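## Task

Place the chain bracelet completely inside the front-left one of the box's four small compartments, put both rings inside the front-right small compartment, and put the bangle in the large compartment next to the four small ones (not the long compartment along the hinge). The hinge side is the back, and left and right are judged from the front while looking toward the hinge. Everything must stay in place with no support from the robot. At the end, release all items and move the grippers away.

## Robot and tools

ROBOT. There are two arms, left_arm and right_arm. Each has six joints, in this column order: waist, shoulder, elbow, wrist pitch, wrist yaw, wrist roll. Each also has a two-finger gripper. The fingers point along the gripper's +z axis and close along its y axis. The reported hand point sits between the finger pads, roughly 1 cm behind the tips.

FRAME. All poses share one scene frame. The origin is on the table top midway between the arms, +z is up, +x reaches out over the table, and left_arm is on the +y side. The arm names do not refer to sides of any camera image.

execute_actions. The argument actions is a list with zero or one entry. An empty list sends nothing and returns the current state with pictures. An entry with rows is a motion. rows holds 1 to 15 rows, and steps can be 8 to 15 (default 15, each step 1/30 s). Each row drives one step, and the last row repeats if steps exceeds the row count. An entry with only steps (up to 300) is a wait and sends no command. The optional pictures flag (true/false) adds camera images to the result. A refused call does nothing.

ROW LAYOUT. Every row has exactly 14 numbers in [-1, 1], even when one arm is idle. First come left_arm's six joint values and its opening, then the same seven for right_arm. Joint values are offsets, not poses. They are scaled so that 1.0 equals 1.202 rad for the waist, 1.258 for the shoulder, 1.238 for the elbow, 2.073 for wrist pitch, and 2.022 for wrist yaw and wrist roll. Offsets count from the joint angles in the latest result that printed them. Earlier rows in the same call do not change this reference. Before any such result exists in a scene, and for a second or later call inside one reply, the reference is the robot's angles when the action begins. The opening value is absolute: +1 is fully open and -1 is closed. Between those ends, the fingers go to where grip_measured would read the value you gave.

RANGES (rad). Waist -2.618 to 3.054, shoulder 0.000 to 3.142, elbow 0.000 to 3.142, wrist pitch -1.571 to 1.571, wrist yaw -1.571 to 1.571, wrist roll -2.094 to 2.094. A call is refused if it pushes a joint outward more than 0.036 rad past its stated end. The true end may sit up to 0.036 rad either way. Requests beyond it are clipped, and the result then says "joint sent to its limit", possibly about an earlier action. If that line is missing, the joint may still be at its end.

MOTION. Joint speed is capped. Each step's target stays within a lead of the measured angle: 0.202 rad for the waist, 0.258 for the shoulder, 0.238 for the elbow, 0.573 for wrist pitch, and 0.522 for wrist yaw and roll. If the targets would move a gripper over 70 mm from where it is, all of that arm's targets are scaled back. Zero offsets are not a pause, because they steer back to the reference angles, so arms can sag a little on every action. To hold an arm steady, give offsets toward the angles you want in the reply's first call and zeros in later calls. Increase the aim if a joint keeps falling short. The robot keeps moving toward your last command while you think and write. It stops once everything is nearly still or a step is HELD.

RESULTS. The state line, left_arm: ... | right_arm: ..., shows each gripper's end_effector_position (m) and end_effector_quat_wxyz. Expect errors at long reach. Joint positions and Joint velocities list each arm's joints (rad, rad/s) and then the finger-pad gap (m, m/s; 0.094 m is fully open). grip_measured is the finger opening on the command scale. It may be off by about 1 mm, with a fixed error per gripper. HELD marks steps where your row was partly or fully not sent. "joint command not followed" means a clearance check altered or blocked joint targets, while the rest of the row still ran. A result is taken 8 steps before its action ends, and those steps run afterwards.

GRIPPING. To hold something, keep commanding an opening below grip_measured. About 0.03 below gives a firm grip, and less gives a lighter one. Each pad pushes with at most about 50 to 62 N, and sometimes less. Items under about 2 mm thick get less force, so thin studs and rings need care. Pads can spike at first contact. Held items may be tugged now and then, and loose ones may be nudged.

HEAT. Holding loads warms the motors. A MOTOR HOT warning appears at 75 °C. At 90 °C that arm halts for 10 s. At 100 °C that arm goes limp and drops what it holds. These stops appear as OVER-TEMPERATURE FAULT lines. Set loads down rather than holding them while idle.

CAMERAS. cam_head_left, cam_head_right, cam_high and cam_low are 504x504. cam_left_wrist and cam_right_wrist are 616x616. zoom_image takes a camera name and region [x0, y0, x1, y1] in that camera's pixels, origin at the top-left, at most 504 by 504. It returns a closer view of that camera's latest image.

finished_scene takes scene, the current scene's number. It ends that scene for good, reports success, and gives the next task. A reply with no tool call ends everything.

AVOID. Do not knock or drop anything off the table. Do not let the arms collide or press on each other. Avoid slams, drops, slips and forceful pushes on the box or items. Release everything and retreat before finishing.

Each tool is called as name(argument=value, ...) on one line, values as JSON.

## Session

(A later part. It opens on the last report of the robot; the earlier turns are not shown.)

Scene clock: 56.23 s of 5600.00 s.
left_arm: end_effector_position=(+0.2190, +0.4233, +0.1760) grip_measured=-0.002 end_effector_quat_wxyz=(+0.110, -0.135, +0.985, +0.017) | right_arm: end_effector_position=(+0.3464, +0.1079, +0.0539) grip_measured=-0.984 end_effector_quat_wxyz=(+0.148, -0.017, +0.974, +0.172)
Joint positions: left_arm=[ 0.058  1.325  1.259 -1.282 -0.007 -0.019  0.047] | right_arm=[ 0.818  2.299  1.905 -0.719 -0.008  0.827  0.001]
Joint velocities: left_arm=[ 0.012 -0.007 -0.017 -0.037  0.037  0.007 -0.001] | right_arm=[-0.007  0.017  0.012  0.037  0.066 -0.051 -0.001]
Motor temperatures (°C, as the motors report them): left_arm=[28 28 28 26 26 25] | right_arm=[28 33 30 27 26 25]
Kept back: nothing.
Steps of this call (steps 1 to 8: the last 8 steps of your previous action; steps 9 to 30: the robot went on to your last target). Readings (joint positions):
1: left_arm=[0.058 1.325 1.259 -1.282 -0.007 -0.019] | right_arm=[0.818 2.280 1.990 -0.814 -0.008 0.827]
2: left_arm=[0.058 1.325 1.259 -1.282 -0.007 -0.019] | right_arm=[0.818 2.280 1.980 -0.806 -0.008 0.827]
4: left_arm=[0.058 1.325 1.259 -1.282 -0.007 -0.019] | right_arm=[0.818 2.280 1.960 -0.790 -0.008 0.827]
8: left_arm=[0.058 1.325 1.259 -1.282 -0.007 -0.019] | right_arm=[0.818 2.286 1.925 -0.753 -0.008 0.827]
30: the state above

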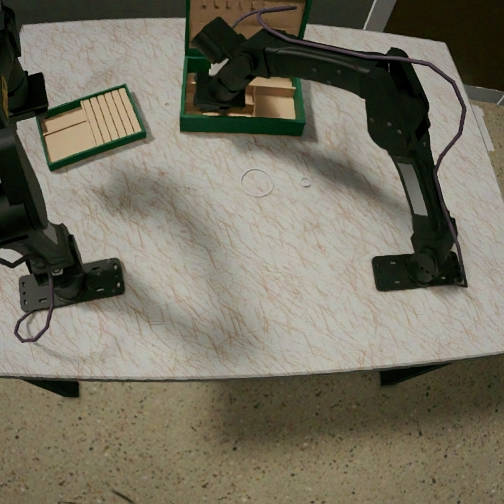

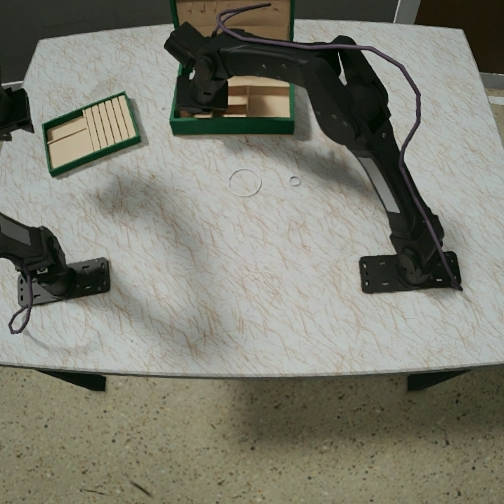

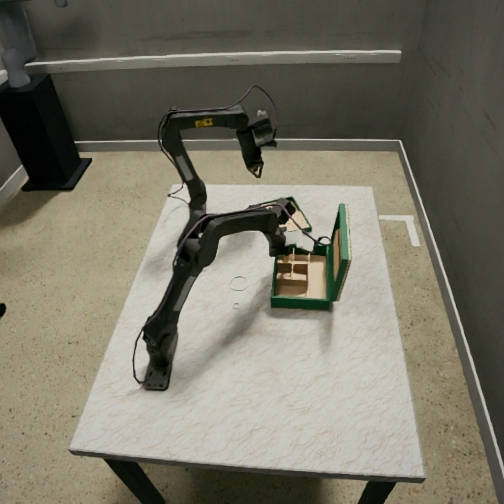

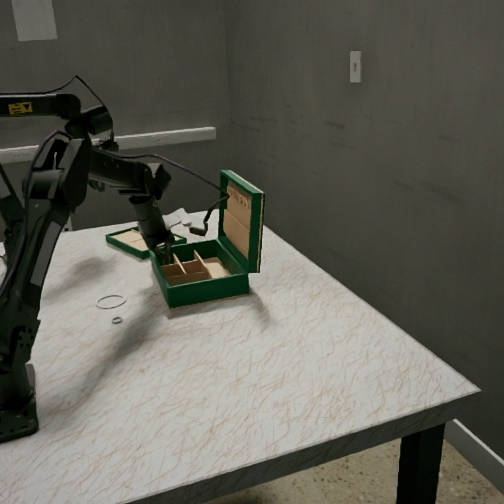

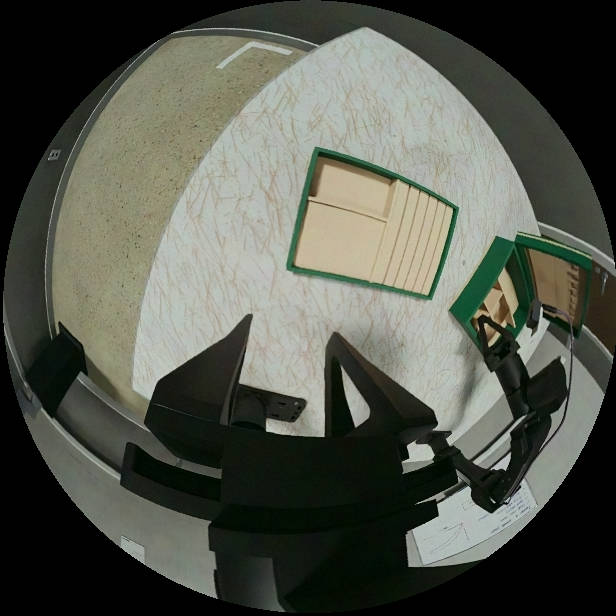

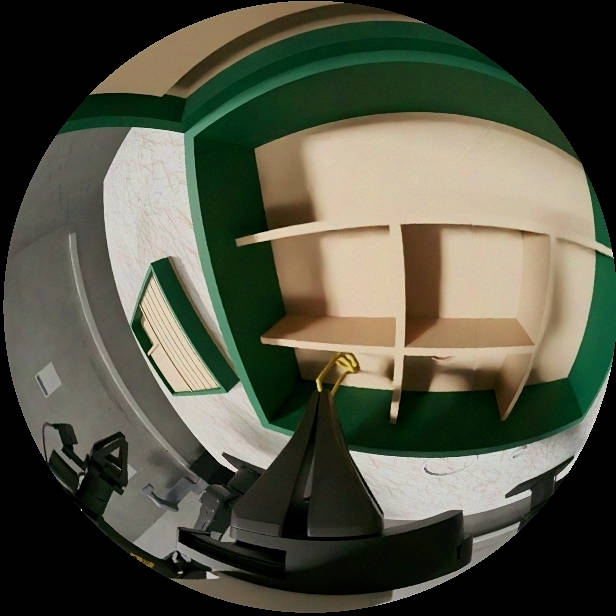

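execute_actions(actions=[{"rows":[[0,0,0.01,0,0,0,0,0,0.005,0.005,0.004,0,0,-1],[0,0,0.01,0,0,0,0,0,0.01,0.005,0.008,0,0,-1],[0,0,0.01,0,0,0,0,0,0.015,0.005,0.01,0,0,-1],[0,0,0.01,0,0,0,0,0,0.02,0.005,0.012,0,0,-1],[0,0,0.01,0,0,0,0,0,0.025,0.005,0.014,0,0,-1],[0,0,0.01,0,0,0,0,0,0.03,0.005,0.016,0,0,-1]]}])

execute_actions(actions=[{"rows":[[0,0,0.01,0,0,0,0,0,0,0.005,0,0,0,-0.9],[0,0,0.01,0,0,0,0,0,0,0.005,0,0,0,-0.8]]}])

execute_actions(actions=[{"steps":12}], pictures=true)

Scene clock: 56.87 s of 5600.00 s.
left_arm: end_effector_position=(+0.2190, +0.4233, +0.1760) grip_measured=-0.002 end_effector_quat_wxyz=(+0.110, -0.135, +0.985, +0.017) | right_arm: end_effector_position=(+0.3482, +0.1100, +0.0468) grip_measured=-0.984 end_effector_quat_wxyz=(+0.148, -0.017, +0.974, +0.172)
Joint positions: left_arm=[ 0.058  1.325  1.259 -1.282 -0.007 -0.019  0.047] | right_arm=[ 0.818  2.316  1.905 -0.702 -0.008  0.827  0.001]
Joint velocities: left_arm=[-0.017 -0.007 -0.002 -0.066 -0.095 -0.051 -0.   ] | right_arm=[-0.002  0.173  0.002  0.037 -0.037 -0.11  -0.001]
Motor temperatures (°C, as the motors report them): left_arm=[28 28 28 26 26 25] | right_arm=[28 34 30 27 26 25]
Steps of this call (steps 1 to 12: the robot went on to your last target; steps 13 to 19: the first 7 steps of this action). Readings (joint positions):
13: left_arm=[0.058 1.325 1.259 -1.282 -0.007 -0.019] | right_arm=[0.818 2.299 1.905 -0.719 -0.008 0.827]
14: left_arm=[0.058 1.325 1.259 -1.282 -0.007 -0.019] | right_arm=[0.818 2.299 1.905 -0.719 -0.008 0.827]
16: left_arm=[0.058 1.325 1.259 -1.282 -0.007 -0.019] | right_arm=[0.818 2.302 1.905 -0.713 -0.008 0.827]
19: the state above

Scene clock: 57.37 s of 5600.00 s.
left_arm: end_effector_position=(+0.2190, +0.4233, +0.1760) grip_measured=-0.002 end_effector_quat_wxyz=(+0.110, -0.135, +0.985, +0.017) | right_arm: end_effector_position=(+0.3497, +0.1108, +0.0392) grip_measured=-0.803 end_effector_quat_wxyz=(+0.147, -0.016, +0.974, +0.170)
Joint positions: left_arm=[ 0.058  1.325  1.259 -1.282 -0.007 -0.019  0.047] | right_arm=[ 0.817  2.333  1.905 -0.689 -0.007  0.828  0.009]
Joint velocities: left_arm=[ 0.002 -0.002  0.002 -0.007 -0.051  0.007  0.001] | right_arm=[-0.012  0.002  0.002  0.022 -0.125 -0.037 -0.   ]
Motor temperatures (°C, as the motors report them): left_arm=[28 28 28 26 26 25] | right_arm=[28 34 30 27 26 25]
Steps of this call (steps 1 to 8: the last 8 steps of your previous action; steps 9 to 15: the first 7 steps of this action, its rows measured from where the robot was after step 8). Readings (joint positions):
8: left_arm=[0.058 1.325 1.259 -1.282 -0.007 -0.019] | right_arm=[0.817 2.333 1.905 -0.691 -0.007 0.827]
9: left_arm=[0.058 1.325 1.259 -1.282 -0.007 -0.019] | right_arm=[0.817 2.333 1.905 -0.691 -0.007 0.828]
10: left_arm=[0.058 1.325 1.259 -1.282 -0.007 -0.019] | right_arm=[0.817 2.333 1.905 -0.690 -0.007 0.828]
12: left_arm=[0.058 1.325 1.259 -1.282 -0.007 -0.019] | right_arm=[0.817 2.333 1.905 -0.689 -0.007 0.828]
15: the state above

Scene clock: 57.77 s of 5600.00 s.
left_arm: end_effector_position=(+0.2190, +0.4233, +0.1760) grip_measured=-0.002 end_effector_quat_wxyz=(+0.110, -0.135, +0.985, +0.017) | right_arm: end_effector_position=(+0.3497, +0.1108, +0.0392) grip_measured=-0.803 end_effector_quat_wxyz=(+0.147, -0.016, +0.974, +0.170)
Joint positions: left_arm=[ 0.058  1.325  1.259 -1.282 -0.007 -0.019  0.047] | right_arm=[ 0.817  2.333  1.905 -0.689 -0.007  0.828  0.009]
Joint velocities: left_arm=[-0.007 -0.002  0.002 -0.051  0.007 -0.007 -0.001] | right_arm=[-0.012 -0.002 -0.002 -0.066  0.007  0.007 -0.002]
Motor temperatures (°C, as the motors report them): left_arm=[28 28 28 26 26 25] | right_arm=[28 34 30 27 26 25]
Kept back: nothing.
Steps of this call (steps 1 to 8: the last 8 steps of your previous action; steps 9 to 12: the robot went on to your last target). Readings (joint positions):
1: left_arm=[0.058 1.325 1.259 -1.282 -0.007 -0.019] | right_arm=[0.817 2.333 1.905 -0.689 -0.007 0.828]
2: left_arm=[0.058 1.325 1.259 -1.282 -0.007 -0.019] | right_arm=[0.817 2.333 1.905 -0.689 -0.007 0.828]
4: left_arm=[0.058 1.325 1.259 -1.282 -0.007 -0.019] | right_arm=[0.817 2.333 1.905 -0.689 -0.007 0.828]
8: left_arm=[0.058 1.325 1.259 -1.282 -0.007 -0.019] | right_arm=[0.817 2.333 1.905 -0.689 -0.007 0.828]
12: the state above

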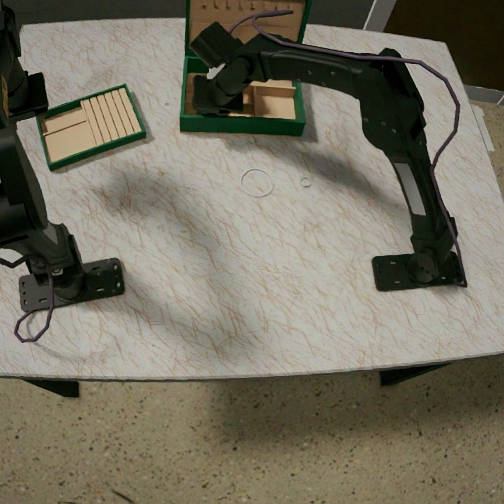

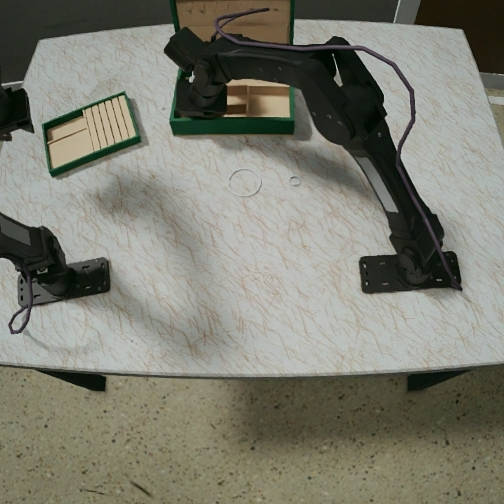

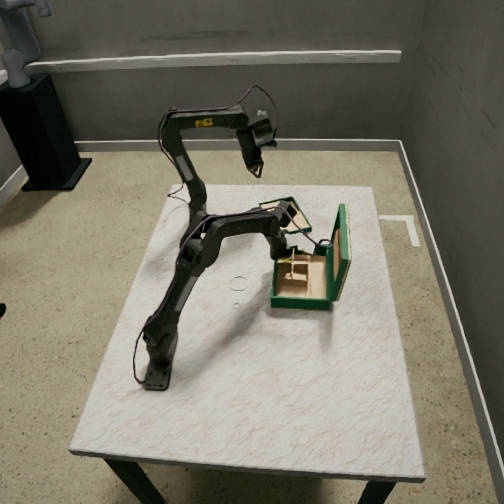

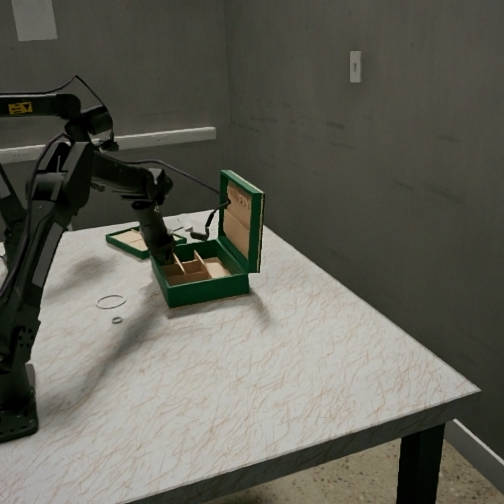

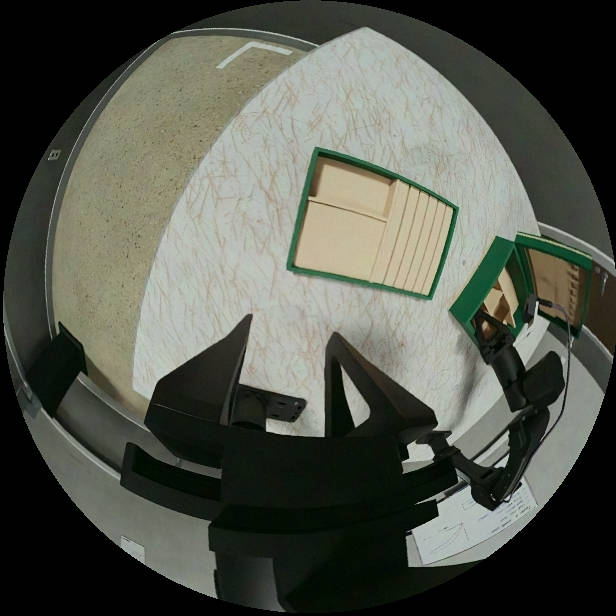

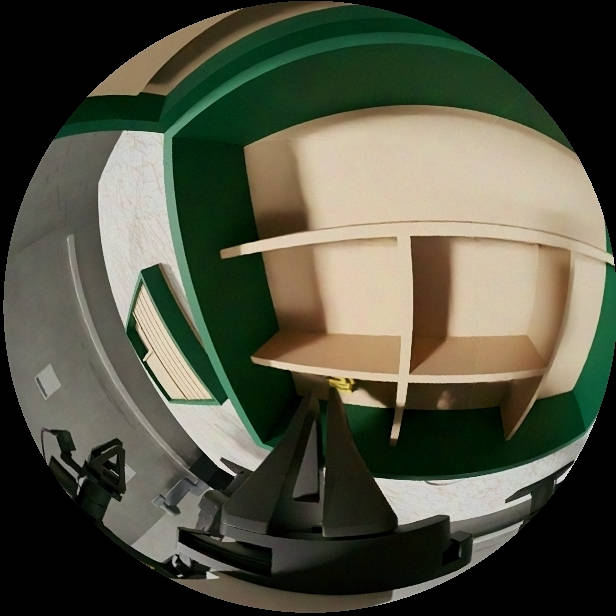

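execute_actions(actions=[{"rows":[[0,0,0.01,0,0,0,0,0,-0.02,0.005,0,0,0,-0.8],[0,0,0.01,0,0,0,0,0,-0.04,0.005,0,0,0,-0.8],[0,0,0.01,0,0,0,0,0,-0.06,0.005,-0.01,0,0,-0.8],[0,0,0.01,0,0,0,0,0,-0.09,0.005,-0.02,0,0,-0.8],[0,0,0.01,0,0,0,0,0,-0.12,0.005,-0.03,0,0,-0.8],[0,0,0.01,0,0,0,0,0,-0.15,0.005,-0.04,0,0,-0.8],[0,0,0.01,0,0,0,0,0,-0.18,0.005,-0.05,0,0,-0.8],[0,0,0.01,0,0,0,0,0,-0.21,0,-0.07,0,0,-0.8],[0,0,0.01,0,0,0,0,0,-0.25,-0.03,-0.1,0,0,-0.8],[0,0,0.01,0,0,0,0,0,-0.29,-0.07,-0.13,0,0,-0.6],[0,0,0.01,0,0,0,0,-0.01,-0.33,-0.12,-0.16,0,0,-0.4],[0,0,0.01,0,0,0,0,-0.02,-0.37,-0.17,-0.19,0,0,-0.2],[0,0,0.01,0,0,0,0,-0.04,-0.41,-0.22,-0.22,0,0,0],[0,0,0.01,0,0,0,0,-0.05,-0.45,-0.27,-0.25,0,0,0],[0,0,0.01,0,0,0,0,-0.065,-0.49,-0.33,-0.29,0,-0.025,0]]}])

execute_actions(actions=[{"steps":22}])

execute_actions(actions=[{"rows":[[0,0,0.01,0,0,0,0,0,0,-0.05,0.02,0,0,0],[0,0,0.01,0,0,0,0,0,0,-0.1,0.04,0,0,0],[0,0,0.01,0,0,0,0,0,0,-0.15,0.07,0,0,0],[0,0,0.01,0,0,0,0,0,0,-0.2,0.1,0,0,0],[0,0,0.01,0,0,0,0,0,0,-0.25,0.13,0,0,0],[0,0,0.01,0,0,0,0,0,0,-0.3,0.15,0,0,0],[0,0,0.01,0,0,0,0,0,0,-0.325,0.16,0,0,0]]}])

execute_actions(actions=[{"steps":30}], pictures=true)

Scene clock: 59.20 s of 5600.00 s.
left_arm: end_effector_position=(+0.2190, +0.4233, +0.1760) grip_measured=-0.002 end_effector_quat_wxyz=(+0.110, -0.135, +0.985, +0.017) | right_arm: end_effector_position=(+0.3458, +0.1064, +0.0843) grip_measured=-0.803 end_effector_quat_wxyz=(+0.161, -0.016, +0.969, +0.186)
Joint positions: left_arm=[ 0.058  1.325  1.259 -1.282 -0.007 -0.019  0.047] | right_arm=[ 0.817  2.238  1.905 -0.74  -0.007  0.828  0.009]
Joint velocities: left_arm=[-0.007 -0.022 -0.002  0.007 -0.081  0.037 -0.002] | right_arm=[-0.012 -0.969  0.007 -0.3    0.007 -0.022 -0.001]
Motor temperatures (°C, as the motors report them): left_arm=[28 27 28 26 26 25] | right_arm=[28 34 30 27 26 25]
Steps of this call (steps 1 to 15: the robot went on to your last target; steps 16 to 36: nothing new was sent; steps 37 to 43: the first 7 steps of this action). Readings (joint positions):
37: left_arm=[0.058 1.325 1.259 -1.282 -0.007 -0.019] | right_arm=[0.817 2.333 1.905 -0.689 -0.007 0.828]
38: left_arm=[0.058 1.325 1.259 -1.282 -0.007 -0.019] | right_arm=[0.817 2.330 1.905 -0.689 -0.007 0.828]
40: left_arm=[0.058 1.325 1.259 -1.282 -0.007 -0.019] | right_arm=[0.817 2.313 1.905 -0.700 -0.007 0.828]
43: the state above

Scene clock: 59.93 s of 5600.00 s.
left_arm: end_effector_position=(+0.2190, +0.4233, +0.1760) grip_measured=-0.002 end_effector_quat_wxyz=(+0.110, -0.135, +0.985, +0.017) | right_arm: end_effector_position=(+0.2191, -0.0790, +0.1356) grip_measured=-0.003 end_effector_quat_wxyz=(+0.023, +0.002, +0.999, +0.029)
Joint positions: left_arm=[ 0.058  1.325  1.259 -1.282 -0.007 -0.019  0.047] | right_arm=[ 0.74   1.723  1.498 -1.272 -0.009  0.787  0.047]
Joint velocities: left_arm=[-0.017  0.007  0.007  0.037 -0.066 -0.037  0.002] | right_arm=[-0.007  0.002 -0.022 -0.095 -0.007 -0.007 -0.001]
Motor temperatures (°C, as the motors report them): left_arm=[28 27 28 26 26 25] | right_arm=[28 34 30 27 26 25]
Kept back: nothing.
Steps of this call (steps 1 to 8: the last 8 steps of your previous action; steps 9 to 22: the robot went on to your last target). Readings (joint positions):
1: left_arm=[0.058 1.325 1.259 -1.282 -0.007 -0.019] | right_arm=[0.817 2.200 1.905 -0.754 -0.007 0.828]
2: left_arm=[0.058 1.325 1.259 -1.282 -0.007 -0.019] | right_arm=[0.817 2.156 1.899 -0.770 -0.007 0.828]
4: left_arm=[0.058 1.325 1.259 -1.282 -0.007 -0.019] | right_arm=[0.817 2.039 1.852 -0.816 -0.007 0.828]
8: left_arm=[0.058 1.325 1.259 -1.282 -0.007 -0.019] | right_arm=[0.798 1.811 1.704 -0.954 -0.009 0.824]
22: the state above

Scene clock: 60.17 s of 5600.00 s.
left_arm: end_effector_position=(+0.2190, +0.4233, +0.1760) grip_measured=-0.002 end_effector_quat_wxyz=(+0.110, -0.135, +0.985, +0.017) | right_arm: end_effector_position=(+0.1938, -0.1042, +0.0611) grip_measured=-0.003 end_effector_quat_wxyz=(-0.011, +0.002, +1.000, -0.005)
Joint positions: left_arm=[ 0.058  1.325  1.259 -1.282 -0.007 -0.019  0.047] | right_arm=[ 0.74   1.717  1.194 -1.071 -0.009  0.787  0.047]
Joint velocities: left_arm=[ 0.017  0.012 -0.007 -0.051  0.007  0.037  0.   ] | right_arm=[-0.017  0.149 -1.717  0.828  0.007  0.007 -0.001]
Motor temperatures (°C, as the motors report them): left_arm=[28 27 28 26 26 25] | right_arm=[28 34 30 27 26 25]
Steps of this call (steps 1 to 7: the first 7 steps of this action). Readings (joint positions):
1: left_arm=[0.058 1.325 1.259 -1.282 -0.007 -0.019] | right_arm=[0.740 1.722 1.491 -1.265 -0.009 0.787]
2: left_arm=[0.058 1.325 1.259 -1.282 -0.007 -0.019] | right_arm=[0.740 1.719 1.470 -1.246 -0.009 0.787]
4: left_arm=[0.058 1.325 1.259 -1.282 -0.007 -0.019] | right_arm=[0.740 1.713 1.382 -1.184 -0.009 0.787]
7: the state above

Scene clock: 61.17 s of 5600.00 s.
left_arm: end_effector_position=(+0.2190, +0.4233, +0.1760) grip_measured=-0.002 end_effector_quat_wxyz=(+0.110, -0.135, +0.985, +0.017) | right_arm: end_effector_position=(+0.1879, -0.1097, +0.0290) grip_measured=-0.003 end_effector_quat_wxyz=(-0.015, +0.002, +1.000, -0.008)
Joint positions: left_arm=[ 0.058  1.325  1.259 -1.282 -0.007 -0.019  0.047] | right_arm=[ 0.74   1.74   1.085 -0.95  -0.01   0.787  0.047]
Joint velocities: left_arm=[-0.012 -0.007  0.002  0.022  0.037  0.022 -0.002] | right_arm=[ 0.007  0.007 -0.002 -0.007 -0.007  0.007  0.001]
Motor temperatures (°C, as the motors report them): left_arm=[28 27 28 26 26 25] | right_arm=[28 34 30 27 26 25]
Kept back: nothing.
Steps of this call (steps 1 to 8: the last 8 steps of your previous action; steps 9 to 30: the robot went on to your last target). Readings (joint positions):
1: left_arm=[0.058 1.325 1.259 -1.282 -0.007 -0.019] | right_arm=[0.740 1.724 1.145 -1.051 -0.009 0.787]
2: left_arm=[0.058 1.325 1.259 -1.282 -0.007 -0.019] | right_arm=[0.740 1.733 1.112 -1.041 -0.010 0.787]
4: left_arm=[0.058 1.325 1.259 -1.282 -0.007 -0.019] | right_arm=[0.740 1.743 1.086 -1.025 -0.010 0.787]
8: left_arm=[0.058 1.325 1.259 -1.282 -0.007 -0.019] | right_arm=[0.740 1.740 1.085 -0.980 -0.010 0.787]
30: the state above
All arms were judged still, so your last target was given up. Only a new action makes them travel on or press farther. Fingers that are still opening or closing keep moving.

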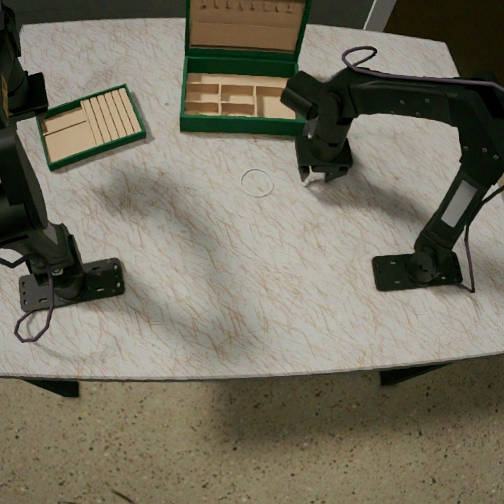

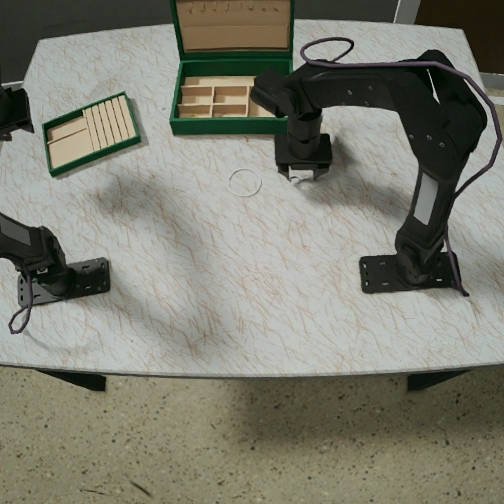

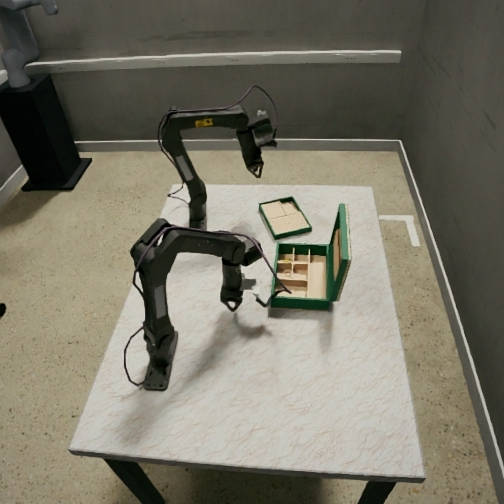

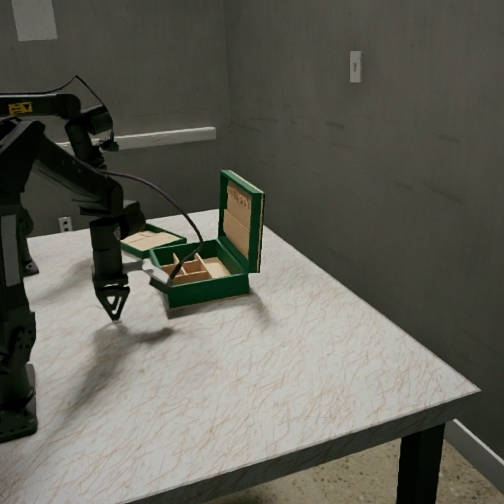

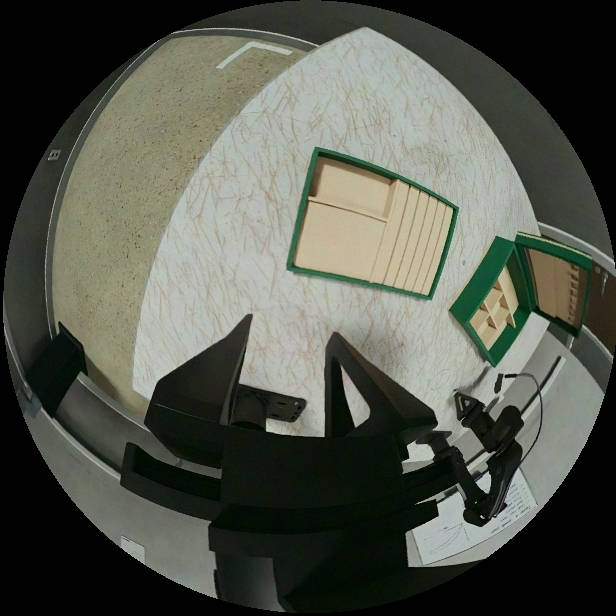

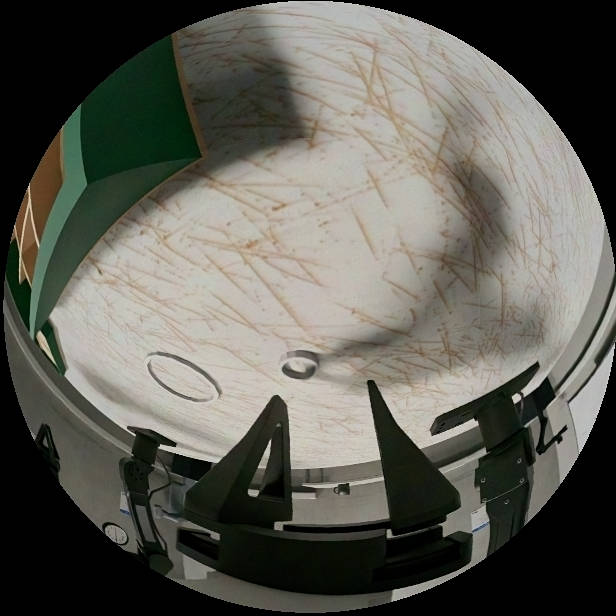

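execute_actions(actions=[{"rows":[[0,0,0.01,0,0,0,0,0.02,0,0,0.02,0,0.1,0],[0,0,0.01,0,0,0,0,0.038,0,0,0.03,0,0.2,0],[0,0,0.01,0,0,0,0,0.038,0,0,0.03,0,0.2,0],[0,0,0.01,0,0,0,0,0.038,0,0,0.03,0,0.2,0],[0,0,0.01,0,0,0,0,0.038,0.01,-0.015,0.04,0,0.2,0],[0,0,0.01,0,0,0,0,0.038,0.02,-0.028,0.045,0,0.2,0]]}])

execute_actions(actions=[{"steps":25}], pictures=true)

zoom_image(camera="cam_high", region=[230,190,370,330])

Scene clock: 62.30 s of 5600.00 s.
left_arm: end_effector_position=(+0.2190, +0.4233, +0.1760) grip_measured=-0.002 end_effector_quat_wxyz=(+0.110, -0.135, +0.985, +0.017) | right_arm: end_effector_position=(+0.1873, -0.0925, +0.0267) grip_measured=-0.003 end_effector_quat_wxyz=(-0.001, +0.132, +0.991, +0.010)
Joint positions: left_arm=[ 0.058  1.325  1.259 -1.282 -0.007 -0.019  0.047] | right_arm=[ 0.781  1.744  1.08  -0.893 -0.012  1.088  0.047]
Joint velocities: left_arm=[-0.002 -0.002  0.002 -0.007  0.051  0.037 -0.001] | right_arm=[ 0.027  0.1   -0.095  0.227 -0.007  0.623 -0.001]
Motor temperatures (°C, as the motors report them): left_arm=[28 27 28 26 26 25] | right_arm=[28 34 30 27 26 25]
Steps of this call (steps 1 to 27: nothing new was sent; steps 28 to 34: the first 7 steps of this action). Readings (joint positions):
28: left_arm=[0.058 1.325 1.259 -1.282 -0.007 -0.019] | right_arm=[0.742 1.740 1.085 -0.946 -0.010 0.819]
29: left_arm=[0.058 1.325 1.259 -1.282 -0.007 -0.019] | right_arm=[0.748 1.740 1.085 -0.938 -0.010 0.886]
31: left_arm=[0.058 1.325 1.259 -1.282 -0.007 -0.019] | right_arm=[0.767 1.740 1.085 -0.922 -0.010 0.994]
34: the state above

Scene clock: 63.13 s of 5600.00 s.
left_arm: end_effector_position=(+0.2190, +0.4233, +0.1760) grip_measured=-0.002 end_effector_quat_wxyz=(+0.110, -0.135, +0.985, +0.017) | right_arm: end_effector_position=(+0.1878, -0.0919, +0.0190) grip_measured=-0.003 end_effector_quat_wxyz=(-0.001, +0.179, +0.984, +0.009)
Joint positions: left_arm=[ 0.058  1.325  1.259 -1.282 -0.007 -0.019  0.047] | right_arm=[ 0.782  1.759  1.065 -0.862 -0.012  1.185  0.047]
Joint velocities: left_arm=[ 0.002 -0.002 -0.007 -0.007 -0.022 -0.022  0.   ] | right_arm=[ 0.002 -0.007  0.007 -0.066 -0.037 -0.037  0.001]
Motor temperatures (°C, as the motors report them): left_arm=[28 27 28 26 26 25] | right_arm=[28 34 30 27 26 25]
Kept back: nothing.
Steps of this call (steps 1 to 8: the last 8 steps of your previous action; steps 9 to 25: the robot went on to your last target). Readings (joint positions):
1: left_arm=[0.058 1.325 1.259 -1.282 -0.007 -0.019] | right_arm=[0.782 1.747 1.077 -0.886 -0.012 1.107]
2: left_arm=[0.058 1.325 1.259 -1.282 -0.007 -0.019] | right_arm=[0.782 1.751 1.073 -0.880 -0.012 1.123]
4: left_arm=[0.058 1.325 1.259 -1.282 -0.007 -0.019] | right_arm=[0.782 1.757 1.068 -0.875 -0.012 1.146]
8: left_arm=[0.058 1.325 1.259 -1.282 -0.007 -0.019] | right_arm=[0.782 1.759 1.065 -0.869 -0.012 1.169]
25: the state above

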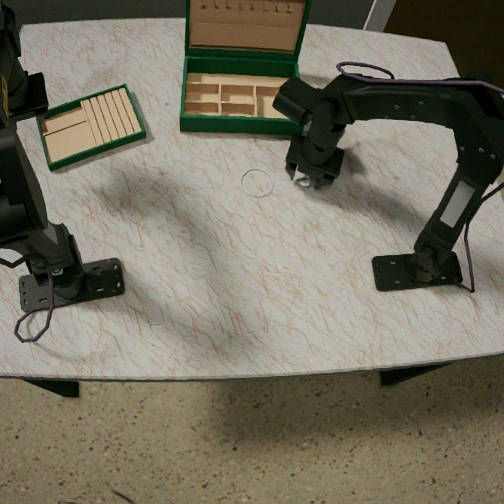

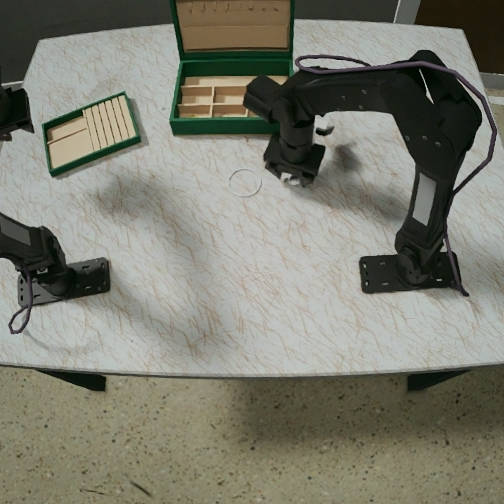

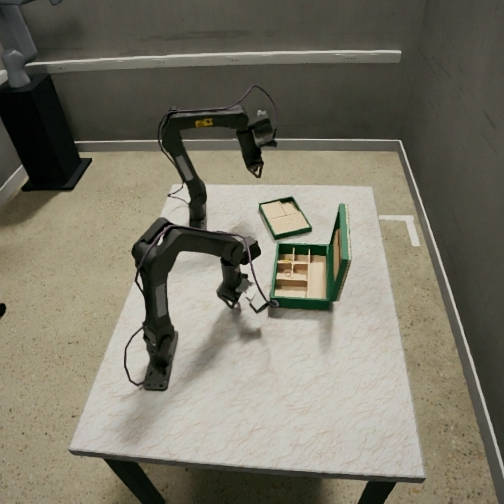

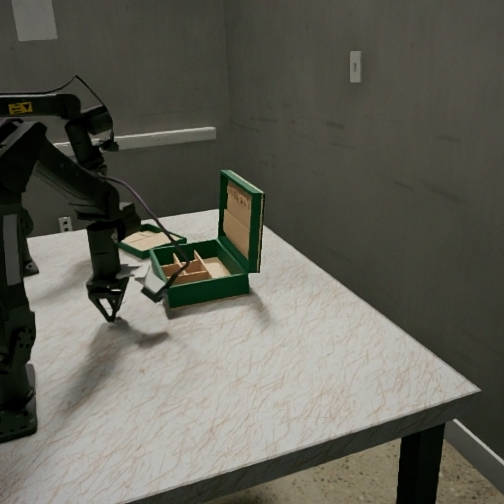

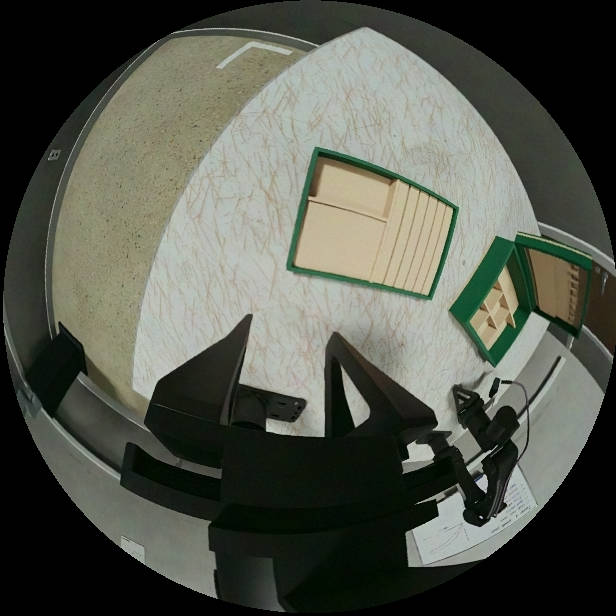

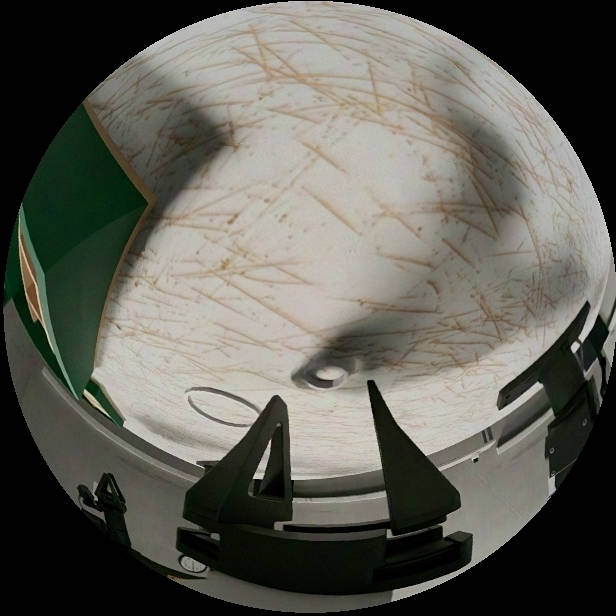

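Region (230, 190, 370, 330) of cam_high's 504x504 image, scaled by 3.600, with more detail than that image has.

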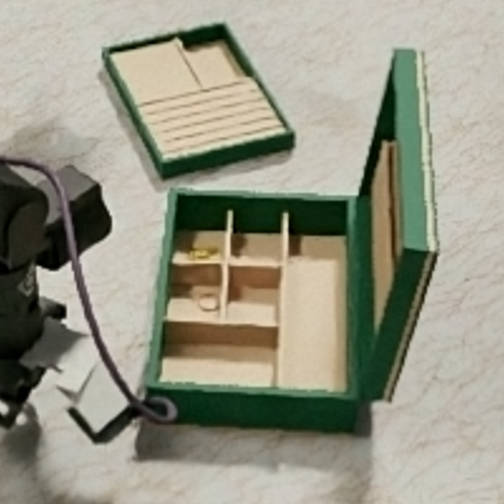

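execute_actions(actions=[{"rows":[[0,0,0.01,0,0,0,0,-0.012,0,-0.01,0.005,0,0,-0.1],[0,0,0.01,0,0,0,0,-0.012,0,-0.02,0.01,0,0,-0.1],[0,0,0.01,0,0,0,0,-0.012,0.008,-0.03,0.015,0,0,-0.1],[0,0,0.01,0,0,0,0,-0.012,0.01,-0.04,0.02,0,0,-0.1]]}])

execute_actions(actions=[{"steps":20}], pictures=true)

Scene clock: 63.97 s of 5600.00 s.
left_arm: end_effector_position=(+0.2190, +0.4233, +0.1760) grip_measured=-0.002 end_effector_quat_wxyz=(+0.110, -0.135, +0.985, +0.017) | right_arm: end_effector_position=(+0.1858, -0.0963, +0.0122) grip_measured=-0.097 end_effector_quat_wxyz=(-0.003, +0.182, +0.983, +0.008)
Joint positions: left_arm=[ 0.058  1.325  1.259 -1.282 -0.007 -0.019  0.047] | right_arm=[ 0.776  1.759  1.035 -0.837 -0.013  1.185  0.042]
Joint velocities: left_arm=[ 0.007 -0.002 -0.012  0.051 -0.037  0.037  0.   ] | right_arm=[-0.002 -0.017 -0.149 -0.051  0.007 -0.022 -0.001]
Motor temperatures (°C, as the motors report them): left_arm=[28 27 28 26 26 25] | right_arm=[28 33 30 27 26 25]
Steps of this call (steps 1 to 15: the robot went on to your last target; steps 16 to 18: nothing new was sent; steps 19 to 25: the first 7 steps of this action). Readings (joint positions):
19: left_arm=[0.058 1.325 1.259 -1.282 -0.007 -0.019] | right_arm=[0.781 1.759 1.065 -0.862 -0.013 1.185]
20: left_arm=[0.058 1.325 1.259 -1.282 -0.007 -0.019] | right_arm=[0.780 1.759 1.065 -0.861 -0.013 1.185]
22: left_arm=[0.058 1.325 1.259 -1.282 -0.007 -0.019] | right_arm=[0.777 1.759 1.056 -0.846 -0.013 1.185]
25: the state above

Scene clock: 64.63 s of 5600.00 s.
left_arm: end_effector_position=(+0.2190, +0.4233, +0.1760) grip_measured=-0.002 end_effector_quat_wxyz=(+0.110, -0.135, +0.985, +0.017) | right_arm: end_effector_position=(+0.1861, -0.0960, +0.0110) grip_measured=-0.097 end_effector_quat_wxyz=(-0.002, +0.182, +0.983, +0.010)
Joint positions: left_arm=[ 0.058  1.325  1.259 -1.282 -0.007 -0.019  0.047] | right_arm=[ 0.776  1.759  1.03  -0.827 -0.013  1.185  0.042]
Joint velocities: left_arm=[-0.007  0.012  0.022  0.007 -0.007 -0.037 -0.001] | right_arm=[-0.007  0.007 -0.007 -0.022 -0.051 -0.11  -0.   ]
Motor temperatures (°C, as the motors report them): left_arm=[28 27 28 26 26 25] | right_arm=[28 33 30 27 26 25]
Kept back: nothing.
Steps of this call (steps 1 to 8: the last 8 steps of your previous action; steps 9 to 15: the robot went on to your last target; steps 16 to 20: nothing new was sent). Readings (joint positions):
1: left_arm=[0.058 1.325 1.259 -1.282 -0.007 -0.019] | right_arm=[0.776 1.759 1.032 -0.837 -0.013 1.185]
2: left_arm=[0.058 1.325 1.259 -1.282 -0.007 -0.019] | right_arm=[0.776 1.759 1.030 -0.837 -0.013 1.185]
4: left_arm=[0.058 1.325 1.259 -1.282 -0.007 -0.019] | right_arm=[0.776 1.759 1.030 -0.835 -0.013 1.185]
8: left_arm=[0.058 1.325 1.259 -1.282 -0.007 -0.019] | right_arm=[0.776 1.759 1.030 -0.830 -0.013 1.185]
20: the state above
All arms were judged still, so your last target was given up. Only a new action makes them travel on or press farther. Fingers that are still opening or closing keep moving.

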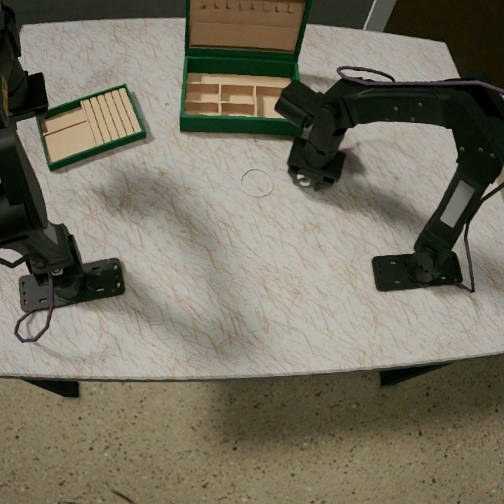

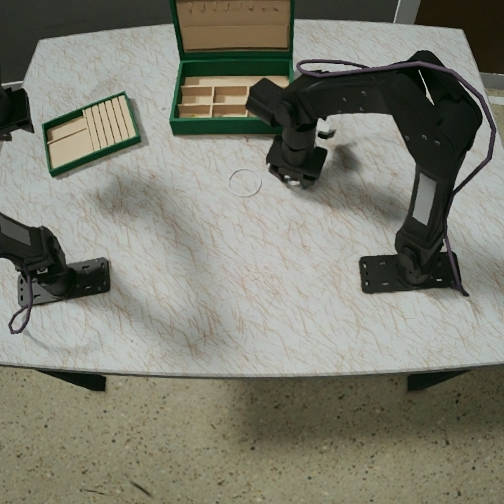

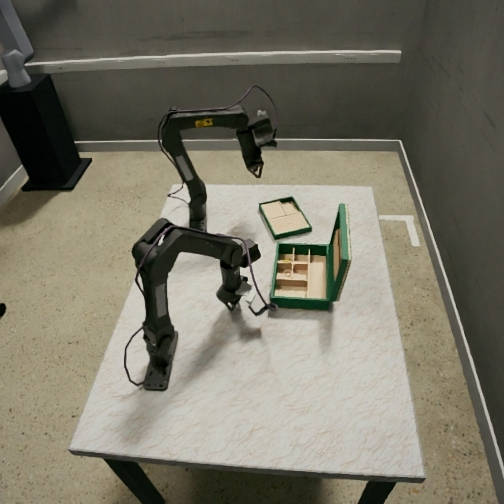

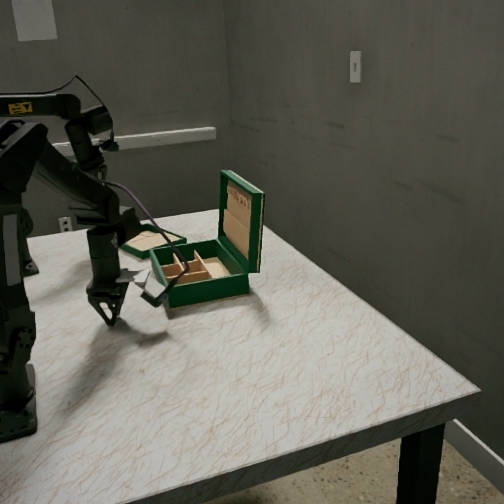

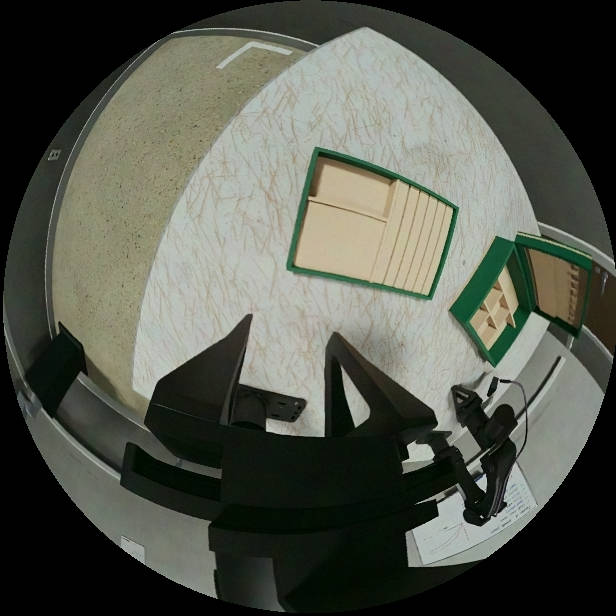

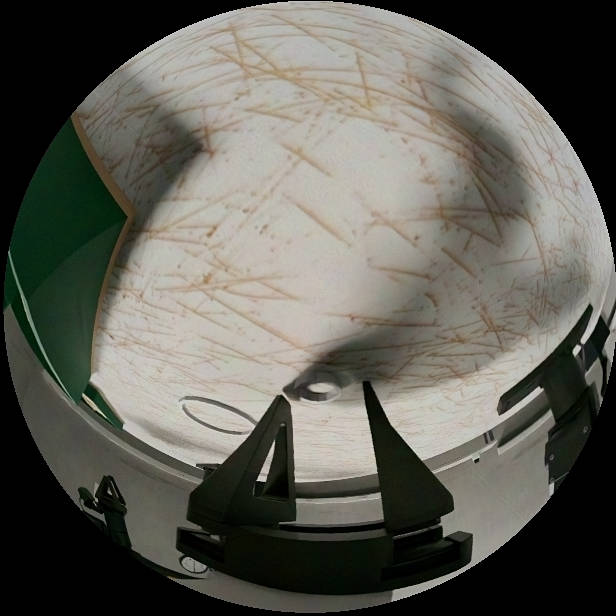

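execute_actions(actions=[{"rows":[[0,0,0.01,0,0,0,0,-0.016,0,-0.015,0.012,0,0,-0.1],[0,0,0.01,0,0,0,0,-0.016,0,-0.015,0.012,0,0,-0.1],[0,0,0.01,0,0,0,0,-0.016,0,-0.015,0.012,0,0,-0.1],[0,0,0.01,0,0,0,0,-0.016,0,-0.015,0.012,0,0,-0.1],[0,0,0.01,0,0,0,0,-0.016,0,-0.015,0.012,0,0,-0.1],[0,0,0.01,0,0,0,0,-0.016,0,-0.015,0.012,0,0,-0.2],[0,0,0.01,0,0,0,0,-0.016,0,-0.015,0.012,0,0,-0.3],[0,0,0.01,0,0,0,0,-0.016,0,-0.015,0.012,0,0,-0.4],[0,0,0.01,0,0,0,0,-0.016,0,-0.015,0.012,0,0,-0.46],[0,0,0.01,0,0,0,0,-0.016,0,-0.015,0.012,0,0,-0.5],[0,0,0.01,0,0,0,0,-0.016,0,-0.015,0.012,0,0,-0.54],[0,0,0.01,0,0,0,0,-0.016,0,-0.015,0.012,0,0,-0.58],[0,0,0.01,0,0,0,0,-0.016,0,-0.015,0.012,0,0,-0.61]]}])

execute_actions(actions=[{"steps":18}], pictures=true)

Scene clock: 65.63 s of 5600.00 s.
left_arm: end_effector_position=(+0.2190, +0.4233, +0.1760) grip_measured=-0.002 end_effector_quat_wxyz=(+0.110, -0.135, +0.985, +0.017) | right_arm: end_effector_position=(+0.1910, -0.0955, +0.0111) grip_measured=-0.254 end_effector_quat_wxyz=(+0.002, +0.188, +0.982, +0.016)
Joint positions: left_arm=[ 0.058  1.325  1.259 -1.282 -0.007 -0.019  0.047] | right_arm=[ 0.764  1.759  1.03  -0.812 -0.014  1.185  0.035]
Joint velocities: left_arm=[-0.012 -0.007  0.002  0.007  0.037  0.007  0.001] | right_arm=[ 0.002 -0.007  0.017  0.066 -0.022 -0.022 -0.086]
Motor temperatures (°C, as the motors report them): left_arm=[28 27 28 26 26 25] | right_arm=[28 33 29 27 26 25]
Steps of this call (steps 1 to 23: nothing new was sent; steps 24 to 30: the first 7 steps of this action). Readings (joint positions):
24: left_arm=[0.058 1.325 1.259 -1.282 -0.007 -0.019] | right_arm=[0.775 1.759 1.030 -0.825 -0.014 1.185]
25: left_arm=[0.058 1.325 1.259 -1.282 -0.007 -0.019] | right_arm=[0.772 1.759 1.030 -0.822 -0.014 1.185]
27: left_arm=[0.058 1.325 1.259 -1.282 -0.007 -0.019] | right_arm=[0.767 1.759 1.030 -0.817 -0.014 1.185]
30: the state above

Scene clock: 66.23 s of 5600.00 s.
left_arm: end_effector_position=(+0.2190, +0.4233, +0.1760) grip_measured=-0.002 end_effector_quat_wxyz=(+0.110, -0.135, +0.985, +0.017) | right_arm: end_effector_position=(+0.1916, -0.0948, +0.0111) grip_measured=-0.594 end_effector_quat_wxyz=(+0.003, +0.188, +0.982, +0.018)
Joint positions: left_arm=[ 0.058  1.325  1.259 -1.282 -0.007 -0.019  0.047] | right_arm=[ 0.764  1.759  1.03  -0.809 -0.014  1.185  0.019]
Joint velocities: left_arm=[ 0.017 -0.002 -0.012 -0.022  0.007 -0.081 -0.   ] | right_arm=[-0.007  0.007  0.012  0.022 -0.051 -0.037 -0.001]
Motor temperatures (°C, as the motors report them): left_arm=[28 27 28 26 26 25] | right_arm=[28 33 29 27 26 25]
Kept back: nothing.
Steps of this call (steps 1 to 8: the last 8 steps of your previous action; steps 9 to 15: the robot went on to your last target; steps 16 to 18: nothing new was sent). Readings (joint positions):
1: left_arm=[0.058 1.325 1.259 -1.282 -0.007 -0.019] | right_arm=[0.764 1.759 1.030 -0.811 -0.014 1.185]
2: left_arm=[0.058 1.325 1.259 -1.282 -0.007 -0.019] | right_arm=[0.764 1.759 1.030 -0.811 -0.014 1.185]
4: left_arm=[0.058 1.325 1.259 -1.282 -0.007 -0.019] | right_arm=[0.764 1.759 1.030 -0.810 -0.014 1.185]
8: left_arm=[0.058 1.325 1.259 -1.282 -0.007 -0.019] | right_arm=[0.764 1.759 1.030 -0.809 -0.014 1.185]
18: the state above
All arms were judged still, so your last target was given up. Only a new action makes them travel on or press farther. Fingers that are still opening or closing keep moving.

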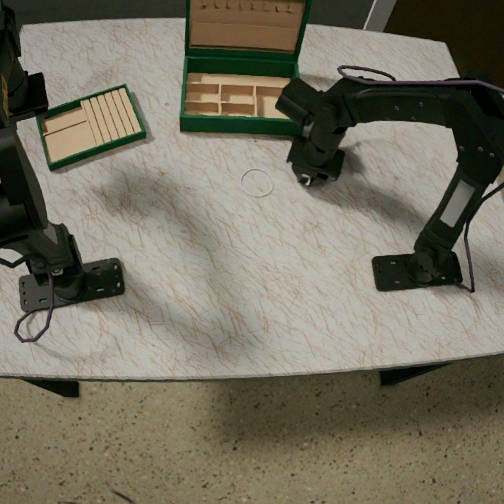

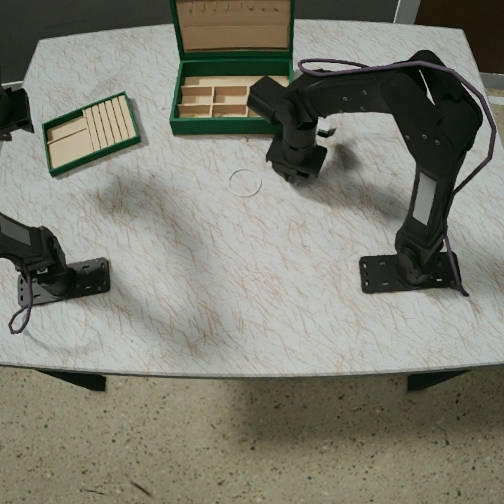

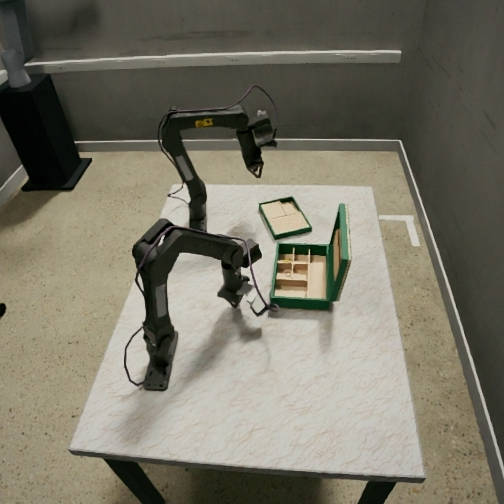

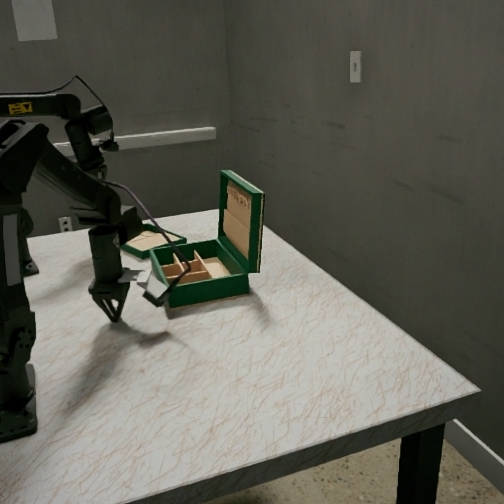

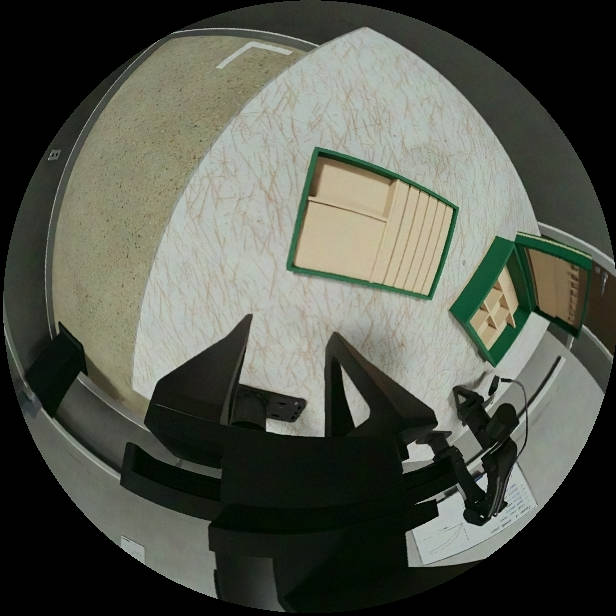

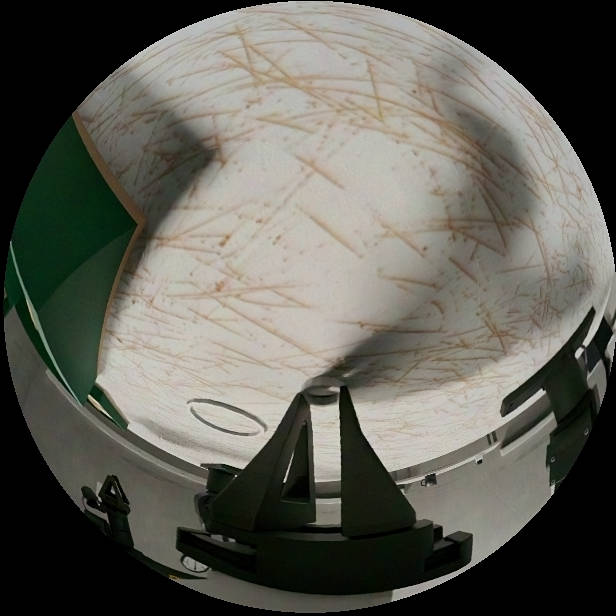

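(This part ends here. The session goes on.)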